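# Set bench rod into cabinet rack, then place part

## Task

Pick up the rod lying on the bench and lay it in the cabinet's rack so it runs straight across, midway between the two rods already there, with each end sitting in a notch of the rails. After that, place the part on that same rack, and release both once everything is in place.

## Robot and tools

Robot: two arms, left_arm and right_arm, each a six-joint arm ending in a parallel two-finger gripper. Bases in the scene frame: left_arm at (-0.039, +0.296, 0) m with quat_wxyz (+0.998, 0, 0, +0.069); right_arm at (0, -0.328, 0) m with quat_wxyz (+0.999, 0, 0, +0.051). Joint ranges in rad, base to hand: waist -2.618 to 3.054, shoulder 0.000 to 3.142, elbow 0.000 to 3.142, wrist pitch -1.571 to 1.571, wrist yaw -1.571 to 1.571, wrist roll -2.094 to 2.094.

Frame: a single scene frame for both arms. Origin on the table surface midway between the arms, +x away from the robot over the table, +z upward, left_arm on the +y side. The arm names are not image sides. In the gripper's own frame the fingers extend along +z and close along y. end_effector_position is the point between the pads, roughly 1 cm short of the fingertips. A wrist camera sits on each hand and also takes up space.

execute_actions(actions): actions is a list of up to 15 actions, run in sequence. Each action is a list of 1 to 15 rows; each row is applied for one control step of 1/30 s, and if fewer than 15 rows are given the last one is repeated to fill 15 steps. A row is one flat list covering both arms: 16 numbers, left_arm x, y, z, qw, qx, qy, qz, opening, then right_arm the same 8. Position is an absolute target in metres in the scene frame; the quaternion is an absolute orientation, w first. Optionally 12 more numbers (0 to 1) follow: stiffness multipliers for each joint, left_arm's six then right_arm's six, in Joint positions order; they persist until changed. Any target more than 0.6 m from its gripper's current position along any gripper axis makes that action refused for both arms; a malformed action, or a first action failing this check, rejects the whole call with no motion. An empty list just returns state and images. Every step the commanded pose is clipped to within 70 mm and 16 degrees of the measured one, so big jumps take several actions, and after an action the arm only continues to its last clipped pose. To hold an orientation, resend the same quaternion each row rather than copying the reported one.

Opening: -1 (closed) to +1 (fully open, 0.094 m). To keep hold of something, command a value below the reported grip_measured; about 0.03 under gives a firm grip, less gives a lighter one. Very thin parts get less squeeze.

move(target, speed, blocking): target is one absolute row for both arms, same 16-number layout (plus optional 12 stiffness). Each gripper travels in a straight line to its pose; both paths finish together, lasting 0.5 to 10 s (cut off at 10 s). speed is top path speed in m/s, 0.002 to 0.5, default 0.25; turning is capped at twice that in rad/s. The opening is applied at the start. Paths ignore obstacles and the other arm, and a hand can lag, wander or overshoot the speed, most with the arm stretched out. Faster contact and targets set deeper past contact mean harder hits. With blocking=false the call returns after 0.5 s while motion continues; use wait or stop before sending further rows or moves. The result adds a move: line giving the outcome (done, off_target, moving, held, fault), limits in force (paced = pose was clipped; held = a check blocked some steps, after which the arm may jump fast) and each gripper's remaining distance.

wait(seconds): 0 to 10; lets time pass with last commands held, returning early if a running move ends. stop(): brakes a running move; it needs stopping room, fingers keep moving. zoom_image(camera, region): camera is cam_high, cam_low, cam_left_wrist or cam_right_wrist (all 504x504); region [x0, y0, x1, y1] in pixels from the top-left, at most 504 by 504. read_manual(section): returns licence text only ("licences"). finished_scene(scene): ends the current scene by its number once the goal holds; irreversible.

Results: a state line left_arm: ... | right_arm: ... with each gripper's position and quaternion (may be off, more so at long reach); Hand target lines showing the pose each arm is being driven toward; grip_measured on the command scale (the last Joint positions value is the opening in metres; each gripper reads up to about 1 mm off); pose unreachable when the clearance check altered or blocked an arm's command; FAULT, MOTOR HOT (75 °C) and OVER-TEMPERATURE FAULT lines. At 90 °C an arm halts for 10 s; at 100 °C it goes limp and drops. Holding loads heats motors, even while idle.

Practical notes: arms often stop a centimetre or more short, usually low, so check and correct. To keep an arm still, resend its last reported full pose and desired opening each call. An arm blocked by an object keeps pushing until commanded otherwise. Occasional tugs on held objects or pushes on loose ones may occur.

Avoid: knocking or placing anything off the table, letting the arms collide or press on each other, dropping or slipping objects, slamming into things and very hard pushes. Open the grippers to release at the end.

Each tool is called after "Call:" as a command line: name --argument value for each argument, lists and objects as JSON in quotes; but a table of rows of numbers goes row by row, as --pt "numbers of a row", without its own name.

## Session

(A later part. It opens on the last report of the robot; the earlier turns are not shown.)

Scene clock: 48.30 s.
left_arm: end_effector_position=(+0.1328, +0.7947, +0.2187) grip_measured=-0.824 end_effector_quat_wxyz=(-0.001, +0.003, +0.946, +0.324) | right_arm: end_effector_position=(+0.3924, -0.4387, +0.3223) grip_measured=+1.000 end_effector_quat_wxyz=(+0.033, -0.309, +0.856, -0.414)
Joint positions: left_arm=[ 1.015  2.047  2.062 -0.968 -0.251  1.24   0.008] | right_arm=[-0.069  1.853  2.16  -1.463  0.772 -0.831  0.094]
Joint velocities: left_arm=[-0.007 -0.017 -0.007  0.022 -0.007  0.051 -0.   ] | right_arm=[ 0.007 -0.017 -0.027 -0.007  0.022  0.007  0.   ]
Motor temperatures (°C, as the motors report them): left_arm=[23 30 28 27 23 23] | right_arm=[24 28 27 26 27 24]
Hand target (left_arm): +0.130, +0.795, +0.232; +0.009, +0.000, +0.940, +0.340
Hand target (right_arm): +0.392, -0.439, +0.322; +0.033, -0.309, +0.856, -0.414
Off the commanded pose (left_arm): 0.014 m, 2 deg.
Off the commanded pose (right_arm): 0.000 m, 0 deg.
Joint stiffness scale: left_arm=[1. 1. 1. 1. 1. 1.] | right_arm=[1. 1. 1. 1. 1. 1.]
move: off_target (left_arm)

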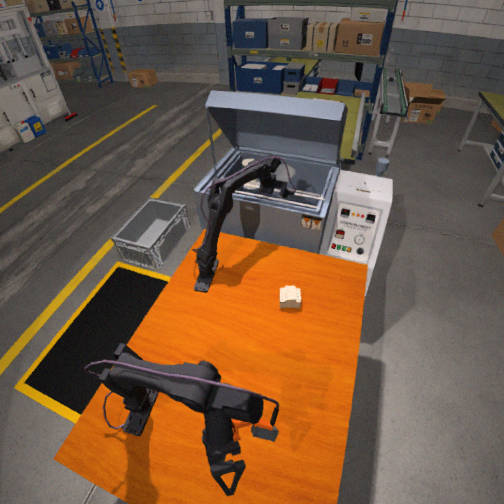

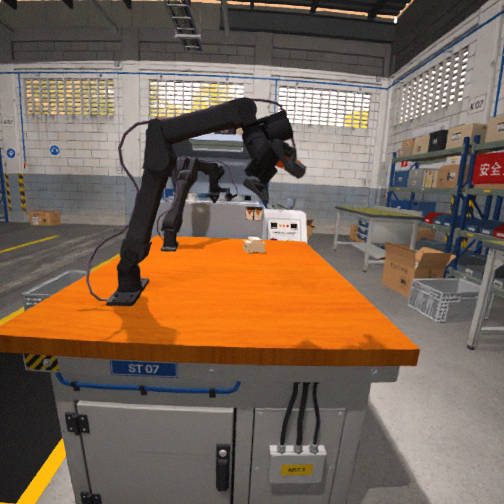

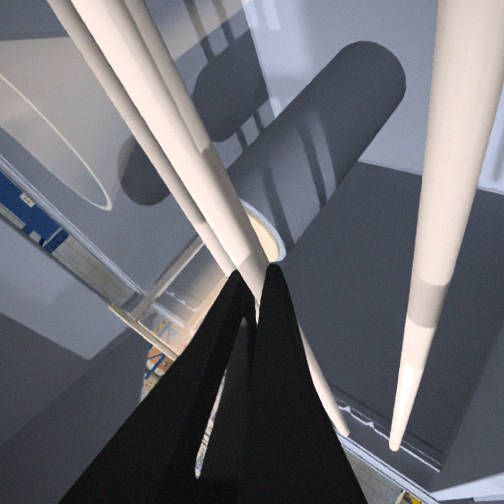

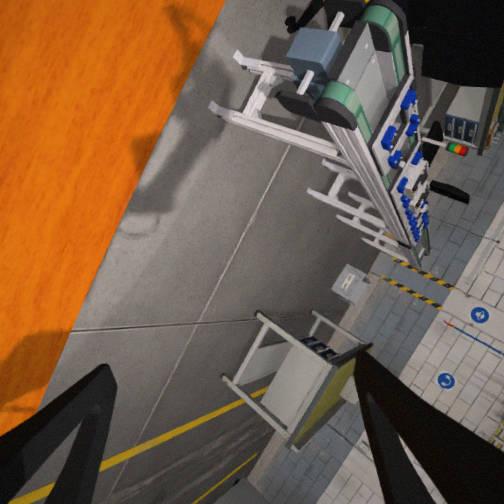

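Call:
move --target '[0.112,0.797,0.23,0.01,0,0.94,0.34,-0.9,0.3924,-0.4387,0.3223,0.033,-0.309,0.856,-0.414,1]' --speed 0.02

Call:
zoom_image --camera "cam_high" --region '[190, 140, 350, 230]'

Call:
zoom_image --camera "cam_left_wrist" --region '[260, 300, 460, 500]'

Scene clock: 53.23 s.
left_arm: end_effector_position=(+0.1143, +0.7966, +0.2182) grip_measured=-0.824 end_effector_quat_wxyz=(-0.000, +0.002, +0.946, +0.325) | right_arm: end_effector_position=(+0.3924, -0.4387, +0.3223) grip_measured=+1.000 end_effector_quat_wxyz=(+0.033, -0.309, +0.856, -0.414)
Joint positions: left_arm=[ 1.057  2.015  2.01  -0.938 -0.227  1.274  0.008] | right_arm=[-0.069  1.853  2.16  -1.463  0.772 -0.831  0.094]
Joint velocities: left_arm=[ 0.012 -0.002 -0.017  0.095 -0.007  0.022 -0.   ] | right_arm=[-0.017 -0.017 -0.002 -0.007 -0.051  0.007  0.   ]
Motor temperatures (°C, as the motors report them): left_arm=[23 32 28 27 23 23] | right_arm=[24 28 27 26 27 24]
Hand target (left_arm): +0.112, +0.797, +0.230; +0.009, +0.000, +0.940, +0.340
Hand target (right_arm): +0.392, -0.439, +0.322; +0.033, -0.309, +0.856, -0.414
Off the commanded pose (left_arm): 0.012 m, 2 deg.
Off the commanded pose (right_arm): 0.000 m, 0 deg.
Joint stiffness scale: left_arm=[1. 1. 1. 1. 1. 1.] | right_arm=[1. 1. 1. 1. 1. 1.]
move: off_target (left_arm)

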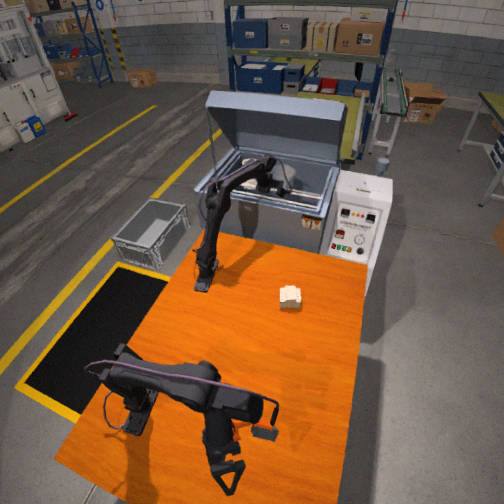

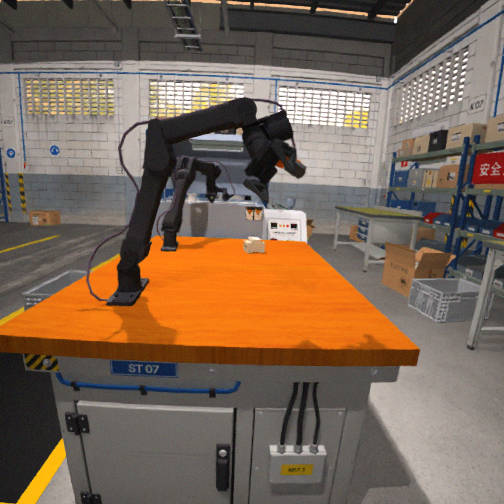

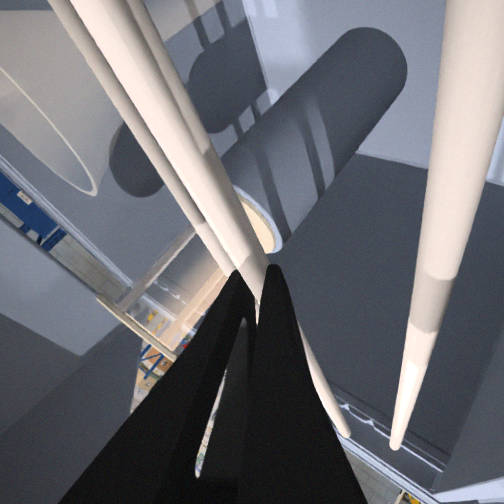

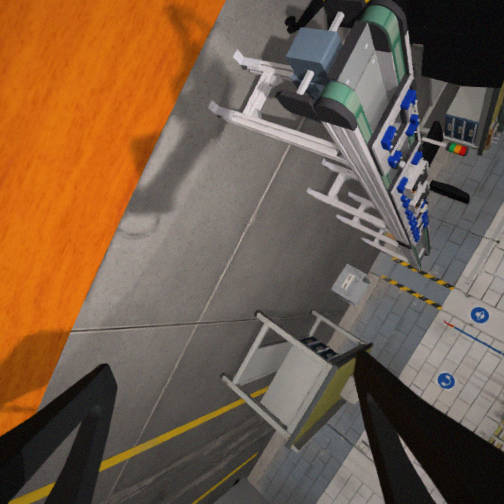

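Region (190, 140, 350, 230) of cam_high's 504x504 image, scaled by 3.150, with more detail than that image has; it fills the top 284 rows of this view, and the rest is white.

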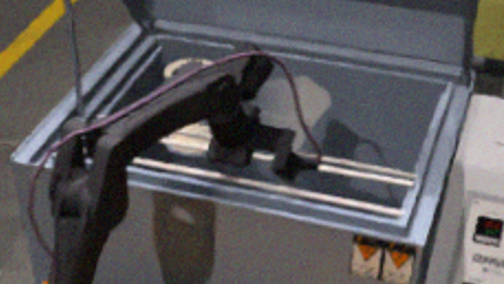

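Region (260, 300, 460, 500) of cam_left_wrist's 504x504 image, scaled by 2.520, with more detail than that image has.

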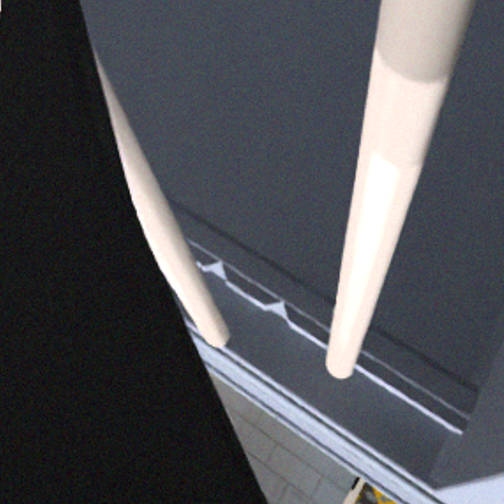

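Call:
move --target '[0.113,0.797,0.217,0.014,0.011,0.94,0.34,-0.9,0.3924,-0.4387,0.3223,0.033,-0.309,0.856,-0.414,1]' --speed 0.02

Call:
zoom_image --camera "cam_high" --region '[190, 140, 350, 230]'

Call:
zoom_image --camera "cam_left_wrist" --region '[260, 300, 460, 500]'

Scene clock: 60.07 s.
left_arm: end_effector_position=(+0.1178, +0.7981, +0.2099) grip_measured=-0.824 end_effector_quat_wxyz=(+0.008, +0.011, +0.943, +0.333) | right_arm: end_effector_position=(+0.3924, -0.4387, +0.3223) grip_measured=+1.000 end_effector_quat_wxyz=(+0.033, -0.309, +0.856, -0.414)
Joint positions: left_arm=[ 1.057  1.995  1.936 -0.861 -0.211  1.291  0.008] | right_arm=[-0.069  1.853  2.16  -1.463  0.772 -0.831  0.094]
Joint velocities: left_arm=[ 0.002 -0.022 -0.002  0.022  0.007  0.022 -0.   ] | right_arm=[-0.007  0.002 -0.007  0.022 -0.066  0.007  0.   ]
Motor temperatures (°C, as the motors report them): left_arm=[23 33 28 28 23 23] | right_arm=[24 28 27 26 27 24]
Hand target (left_arm): +0.113, +0.797, +0.217; +0.014, +0.011, +0.940, +0.340
Hand target (right_arm): +0.392, -0.439, +0.322; +0.033, -0.309, +0.856, -0.414
Off the commanded pose (left_arm): 0.009 m, 1 deg.
Off the commanded pose (right_arm): 0.000 m, 0 deg.
Joint stiffness scale: left_arm=[1. 1. 1. 1. 1. 1.] | right_arm=[1. 1. 1. 1. 1. 1.]
move: done

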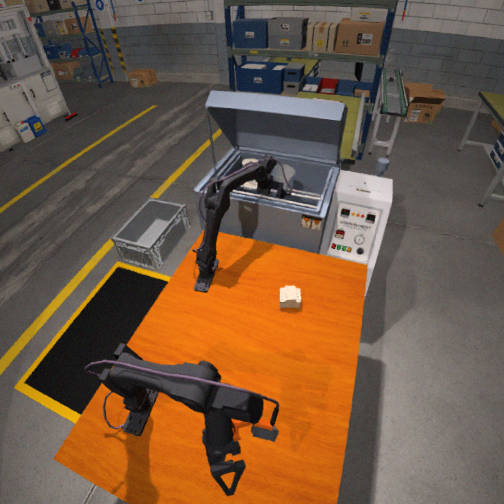

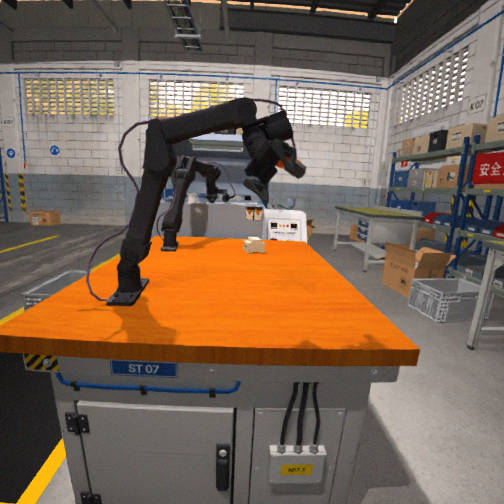

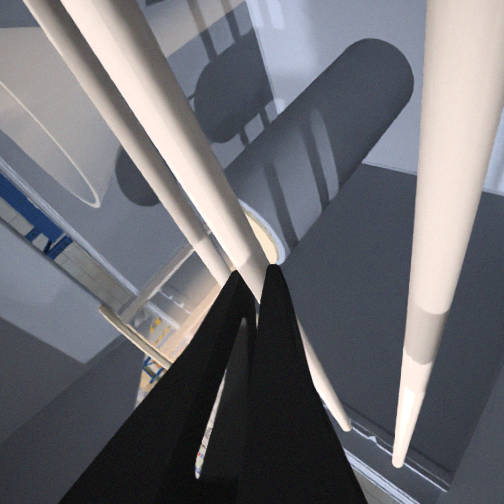

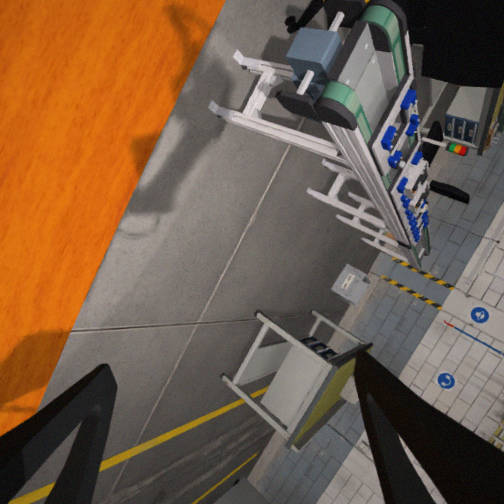

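Region (190, 140, 350, 230) of cam_high's 504x504 image, scaled by 3.150, with more detail than that image has; it fills the top 284 rows of this view, and the rest is white.

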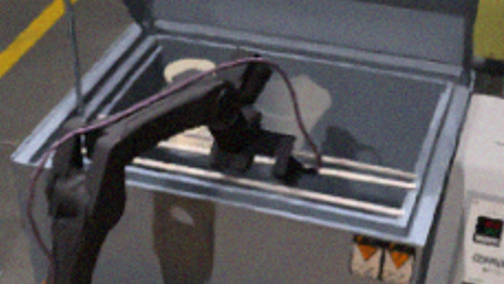

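Region (260, 300, 460, 500) of cam_left_wrist's 504x504 image, scaled by 2.520, with more detail than that image has.

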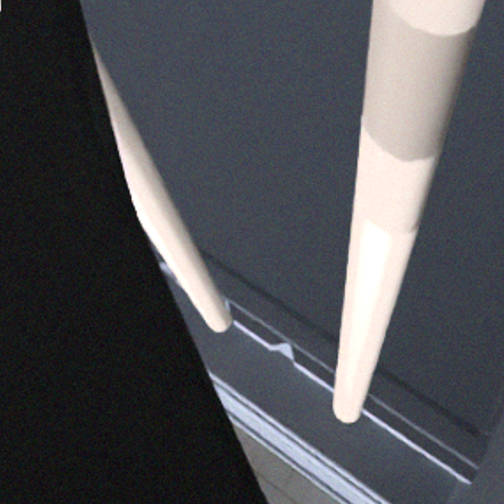

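Call:
move --target '[0.103,0.795,0.219,0.014,0.011,0.94,0.34,-0.9,0.3924,-0.4387,0.3223,0.033,-0.309,0.856,-0.414,1]' --speed 0.015

Call:
zoom_image --camera "cam_high" --region '[270, 170, 350, 225]'

Call:
zoom_image --camera "cam_left_wrist" --region '[260, 300, 460, 500]'

Scene clock: 64.87 s.
left_arm: end_effector_position=(+0.1102, +0.7951, +0.2089) grip_measured=-0.824 end_effector_quat_wxyz=(+0.009, +0.016, +0.944, +0.329) | right_arm: end_effector_position=(+0.3924, -0.4387, +0.3223) grip_measured=+1.000 end_effector_quat_wxyz=(+0.033, -0.309, +0.856, -0.414)
Joint positions: left_arm=[ 1.074  1.975  1.907 -0.856 -0.193  1.311  0.008] | right_arm=[-0.069  1.853  2.16  -1.463  0.772 -0.831  0.094]
Joint velocities: left_arm=[-0.012 -0.002  0.002 -0.051 -0.022  0.022  0.001] | right_arm=[ 0.012 -0.007 -0.012  0.051 -0.022  0.037  0.   ]
Motor temperatures (°C, as the motors report them): left_arm=[23 33 28 28 23 23] | right_arm=[24 28 27 26 27 24]
Hand target (left_arm): +0.103, +0.795, +0.219; +0.014, +0.011, +0.940, +0.340
Hand target (right_arm): +0.392, -0.439, +0.322; +0.033, -0.309, +0.856, -0.414
Off the commanded pose (left_arm): 0.012 m, 2 deg.
Off the commanded pose (right_arm): 0.000 m, 0 deg.
Joint stiffness scale: left_arm=[1. 1. 1. 1. 1. 1.] | right_arm=[1. 1. 1. 1. 1. 1.]
move: off_target (left_arm)

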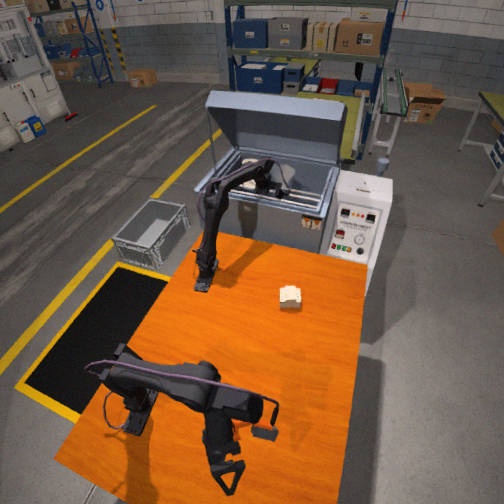

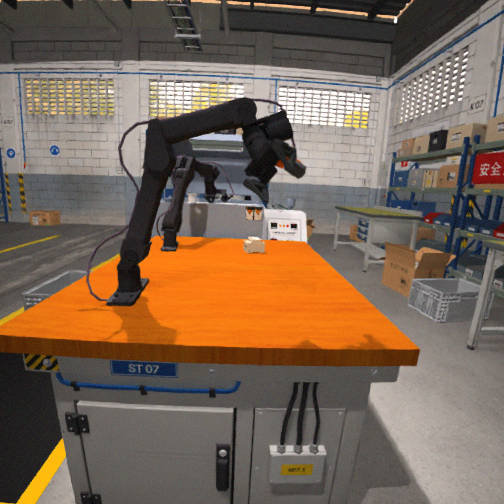

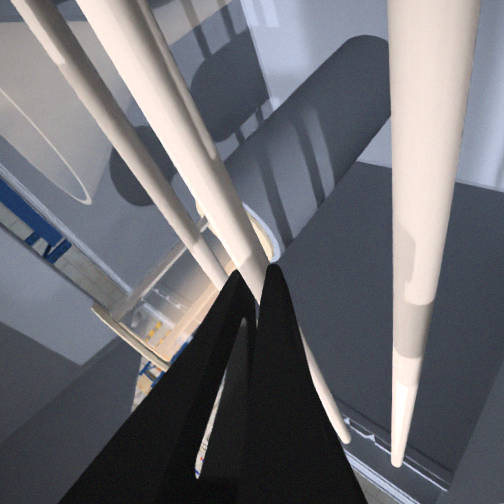

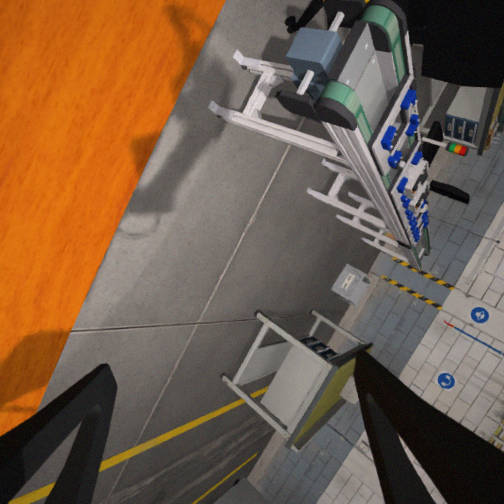

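Region (270, 170, 350, 225) of cam_high's 504x504 image, scaled by 6.300, with more detail than that image has; it fills the top 346 rows of this view, and the rest is white.

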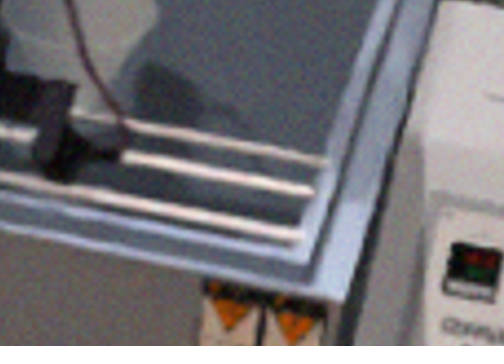

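Region (260, 300, 460, 500) of cam_left_wrist's 504x504 image, scaled by 2.520, with more detail than that image has.

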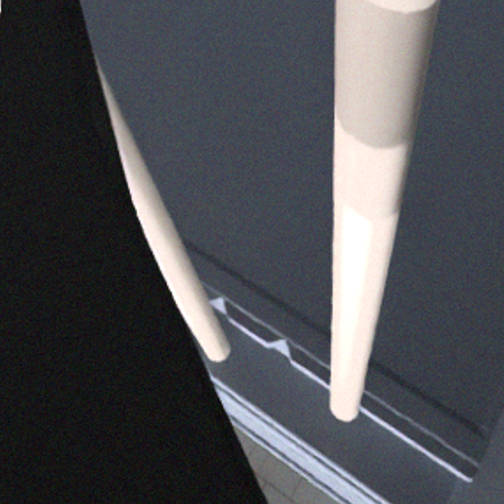

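Call:
move --target '[0.107,0.795,0.206,0.016,0.017,0.94,0.34,-0.9,0.3924,-0.4387,0.3223,0.033,-0.309,0.856,-0.414,1]' --speed 0.015

Call:
zoom_image --camera "cam_high" --region '[270, 170, 350, 225]'

Call:
zoom_image --camera "cam_left_wrist" --region '[260, 300, 460, 500]'

Scene clock: 68.80 s.
left_arm: end_effector_position=(+0.1109, +0.7957, +0.1985) grip_measured=-0.824 end_effector_quat_wxyz=(+0.009, +0.021, +0.943, +0.331) | right_arm: end_effector_position=(+0.3924, -0.4387, +0.3223) grip_measured=+1.000 end_effector_quat_wxyz=(+0.033, -0.309, +0.856, -0.414)
Joint positions: left_arm=[ 1.074  1.967  1.851 -0.804 -0.191  1.321  0.008] | right_arm=[-0.069  1.853  2.16  -1.463  0.772 -0.831  0.094]
Joint velocities: left_arm=[ 0.002 -0.007 -0.017  0.051 -0.022  0.066  0.   ] | right_arm=[ 0.002  0.017  0.007 -0.051 -0.022 -0.051  0.   ]
Motor temperatures (°C, as the motors report them): left_arm=[23 33 28 28 23 23] | right_arm=[24 28 27 26 27 24]
Hand target (left_arm): +0.107, +0.795, +0.206; +0.016, +0.017, +0.940, +0.340
Hand target (right_arm): +0.392, -0.439, +0.322; +0.033, -0.309, +0.856, -0.414
Off the commanded pose (left_arm): 0.008 m, 1 deg.
Off the commanded pose (right_arm): 0.000 m, 0 deg.
Joint stiffness scale: left_arm=[1. 1. 1. 1. 1. 1.] | right_arm=[1. 1. 1. 1. 1. 1.]
move: done

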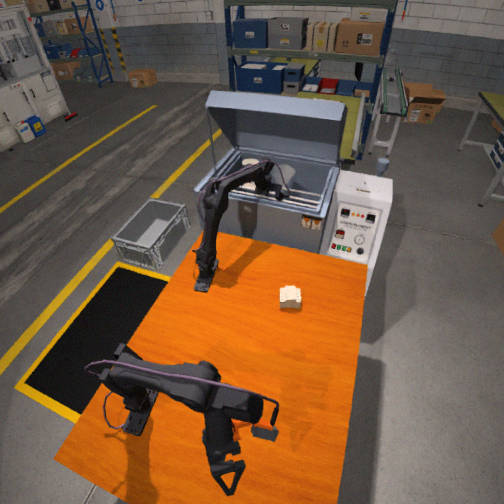

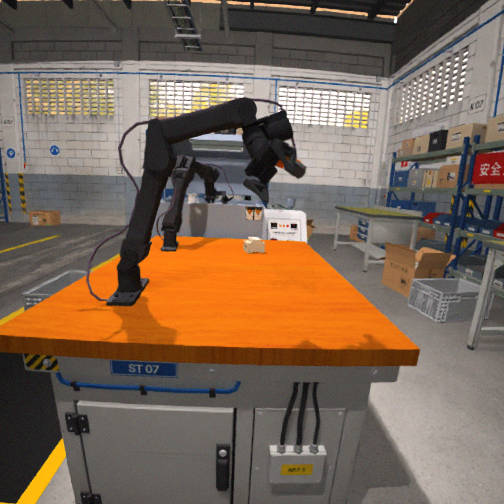

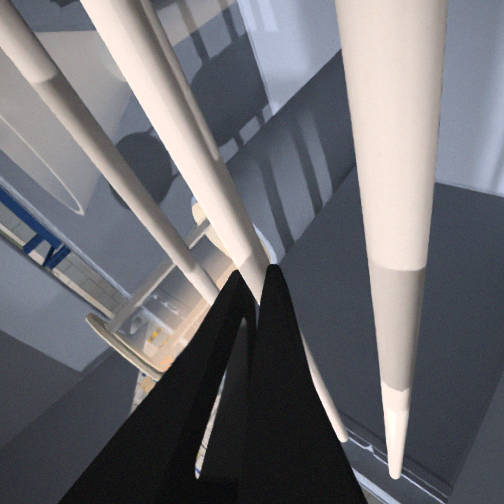

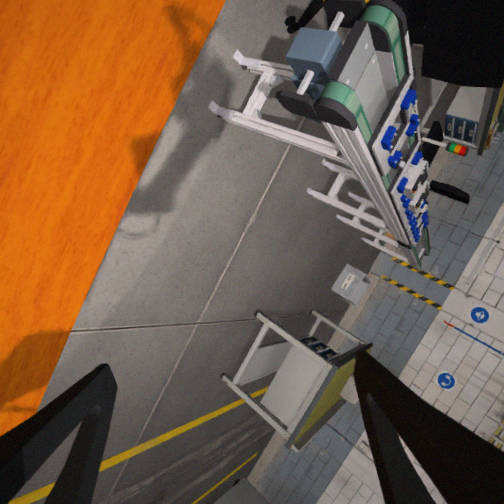

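Region (270, 170, 350, 225) of cam_high's 504x504 image, scaled by 6.300, with more detail than that image has; it fills the top 346 rows of this view, and the rest is white.

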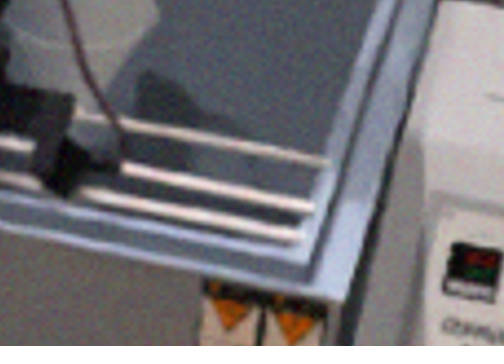

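Region (260, 300, 460, 500) of cam_left_wrist's 504x504 image, scaled by 2.520, with more detail than that image has.

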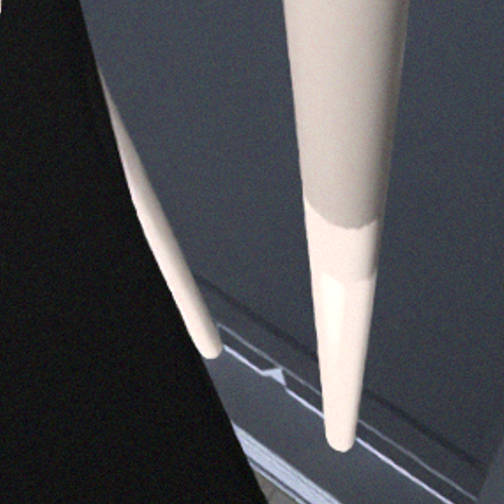

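Call:
move --target '[0.105,0.803,0.207,0.010,0.000,0.94,0.34,-0.9,0.3924,-0.4387,0.3223,0.033,-0.309,0.856,-0.414,1]' --speed 0.015

Call:
zoom_image --camera "cam_high" --region '[270, 170, 350, 225]'

Call:
zoom_image --camera "cam_left_wrist" --region '[260, 300, 460, 500]'

Scene clock: 73.50 s.
left_arm: end_effector_position=(+0.1104, +0.7958, +0.1985) grip_measured=-0.824 end_effector_quat_wxyz=(+0.009, +0.019, +0.943, +0.331) | right_arm: end_effector_position=(+0.3924, -0.4387, +0.3223) grip_measured=+1.000 end_effector_quat_wxyz=(+0.033, -0.309, +0.856, -0.414)
Joint positions: left_arm=[ 1.074  1.967  1.851 -0.803 -0.193  1.317  0.008] | right_arm=[-0.069  1.853  2.16  -1.463  0.772 -0.831  0.094]
Joint velocities: left_arm=[-0.012 -0.012  0.007 -0.007 -0.022 -0.007 -0.001] | right_arm=[-0.012 -0.017 -0.012 -0.066  0.022  0.007  0.   ]
Motor temperatures (°C, as the motors report them): left_arm=[23 33 28 28 23 23] | right_arm=[24 28 27 26 27 24]
Hand target (left_arm): +0.105, +0.803, +0.207; +0.010, +0.000, +0.940, +0.341
Hand target (right_arm): +0.392, -0.439, +0.322; +0.033, -0.309, +0.856, -0.414
Off the commanded pose (left_arm): 0.012 m, 2 deg.
Off the commanded pose (right_arm): 0.000 m, 0 deg.
Joint stiffness scale: left_arm=[1. 1. 1. 1. 1. 1.] | right_arm=[1. 1. 1. 1. 1. 1.]
move: off_target (left_arm)

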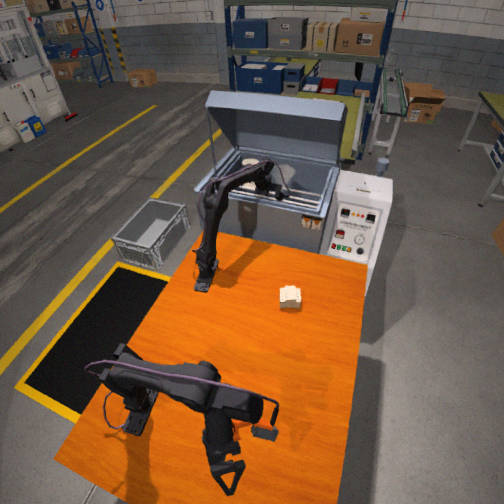

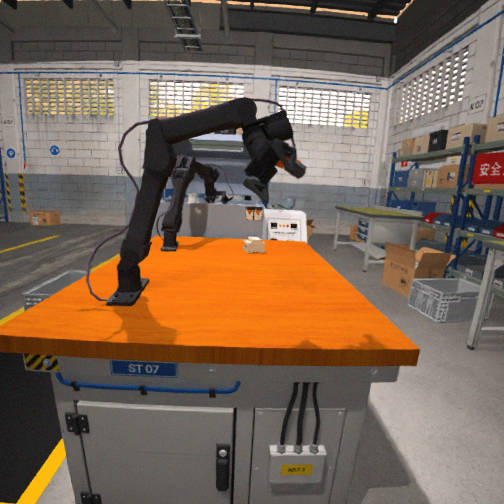

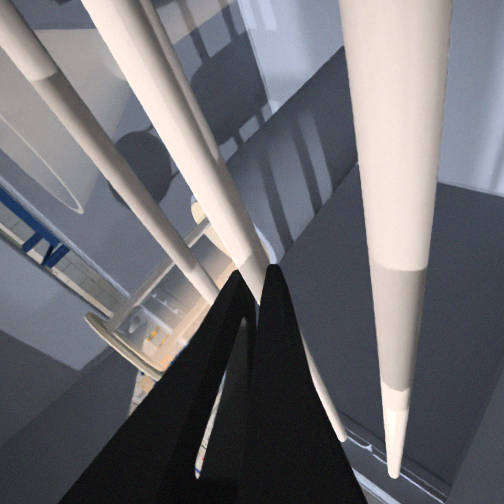

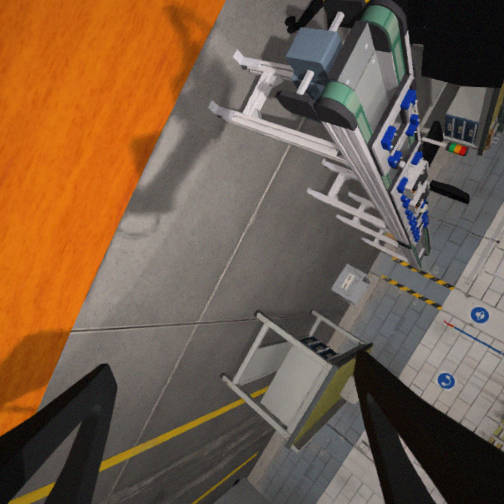

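Region (270, 170, 350, 225) of cam_high's 504x504 image, scaled by 6.300, with more detail than that image has; it fills the top 346 rows of this view, and the rest is white.

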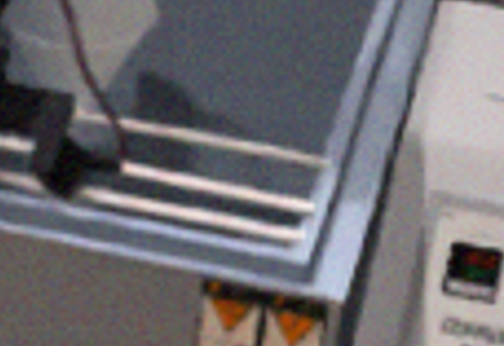

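Region (260, 300, 460, 500) of cam_left_wrist's 504x504 image, scaled by 2.520, with more detail than that image has.

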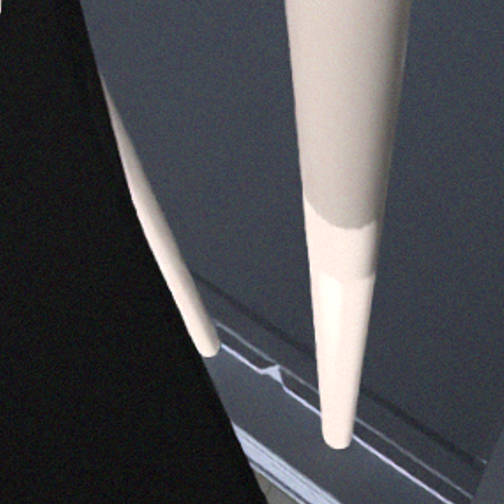

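Stiction; push the target further.

Call:
move --target '[0.102,0.812,0.209,0.008,-0.005,0.94,0.34,-0.9,0.3924,-0.4387,0.3223,0.033,-0.309,0.856,-0.414,1]' --speed 0.015

Call:
zoom_image --camera "cam_high" --region '[270, 170, 350, 225]'

Call:
zoom_image --camera "cam_left_wrist" --region '[260, 300, 460, 500]'

Scene clock: 77.70 s.
left_arm: end_effector_position=(+0.1104, +0.8051, +0.1987) grip_measured=-0.824 end_effector_quat_wxyz=(+0.008, +0.011, +0.944, +0.331) | right_arm: end_effector_position=(+0.3924, -0.4387, +0.3223) grip_measured=+1.000 end_effector_quat_wxyz=(+0.033, -0.309, +0.856, -0.414)
Joint positions: left_arm=[ 1.08   2.008  1.912 -0.826 -0.196  1.307  0.008] | right_arm=[-0.069  1.853  2.16  -1.463  0.772 -0.831  0.094]
Joint velocities: left_arm=[-0.012 -0.002  0.002  0.007 -0.022 -0.037 -0.001] | right_arm=[ 0.012  0.007 -0.007  0.022 -0.081  0.022  0.   ]
Motor temperatures (°C, as the motors report them): left_arm=[23 33 28 28 23 23] | right_arm=[24 28 27 26 27 24]
Hand target (left_arm): +0.102, +0.812, +0.209; +0.008, -0.005, +0.940, +0.341
Hand target (right_arm): +0.392, -0.439, +0.322; +0.033, -0.309, +0.856, -0.414
Off the commanded pose (left_arm): 0.015 m, 2 deg.
Off the commanded pose (right_arm): 0.000 m, 0 deg.
Joint stiffness scale: left_arm=[1. 1. 1. 1. 1. 1.] | right_arm=[1. 1. 1. 1. 1. 1.]
move: off_target (left_arm)

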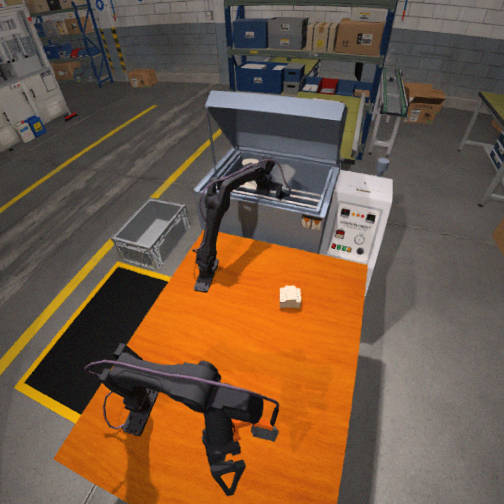

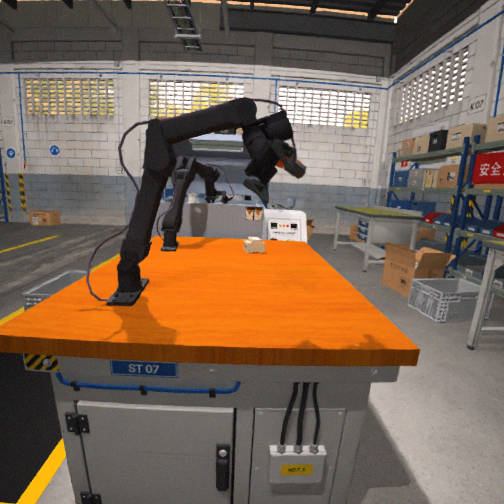

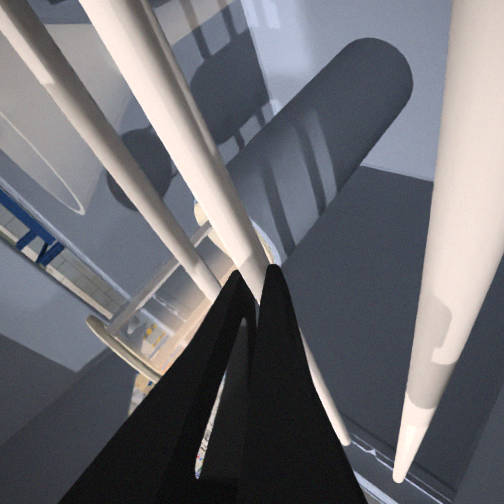

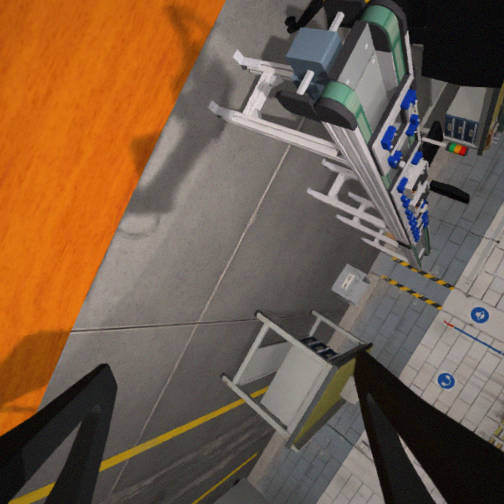

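Region (270, 170, 350, 225) of cam_high's 504x504 image, scaled by 6.300, with more detail than that image has; it fills the top 346 rows of this view, and the rest is white.

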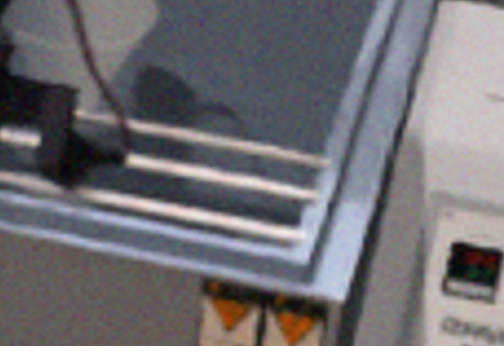

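Region (260, 300, 460, 500) of cam_left_wrist's 504x504 image, scaled by 2.520, with more detail than that image has.

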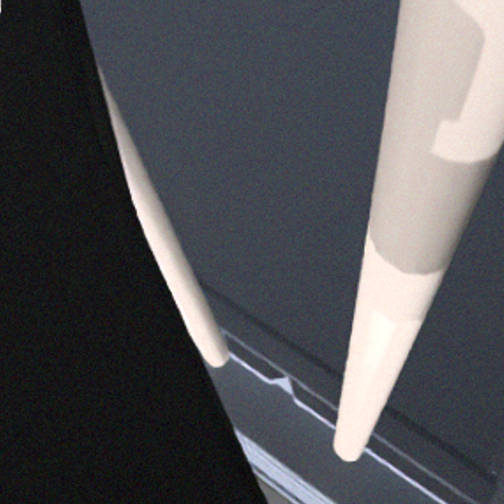

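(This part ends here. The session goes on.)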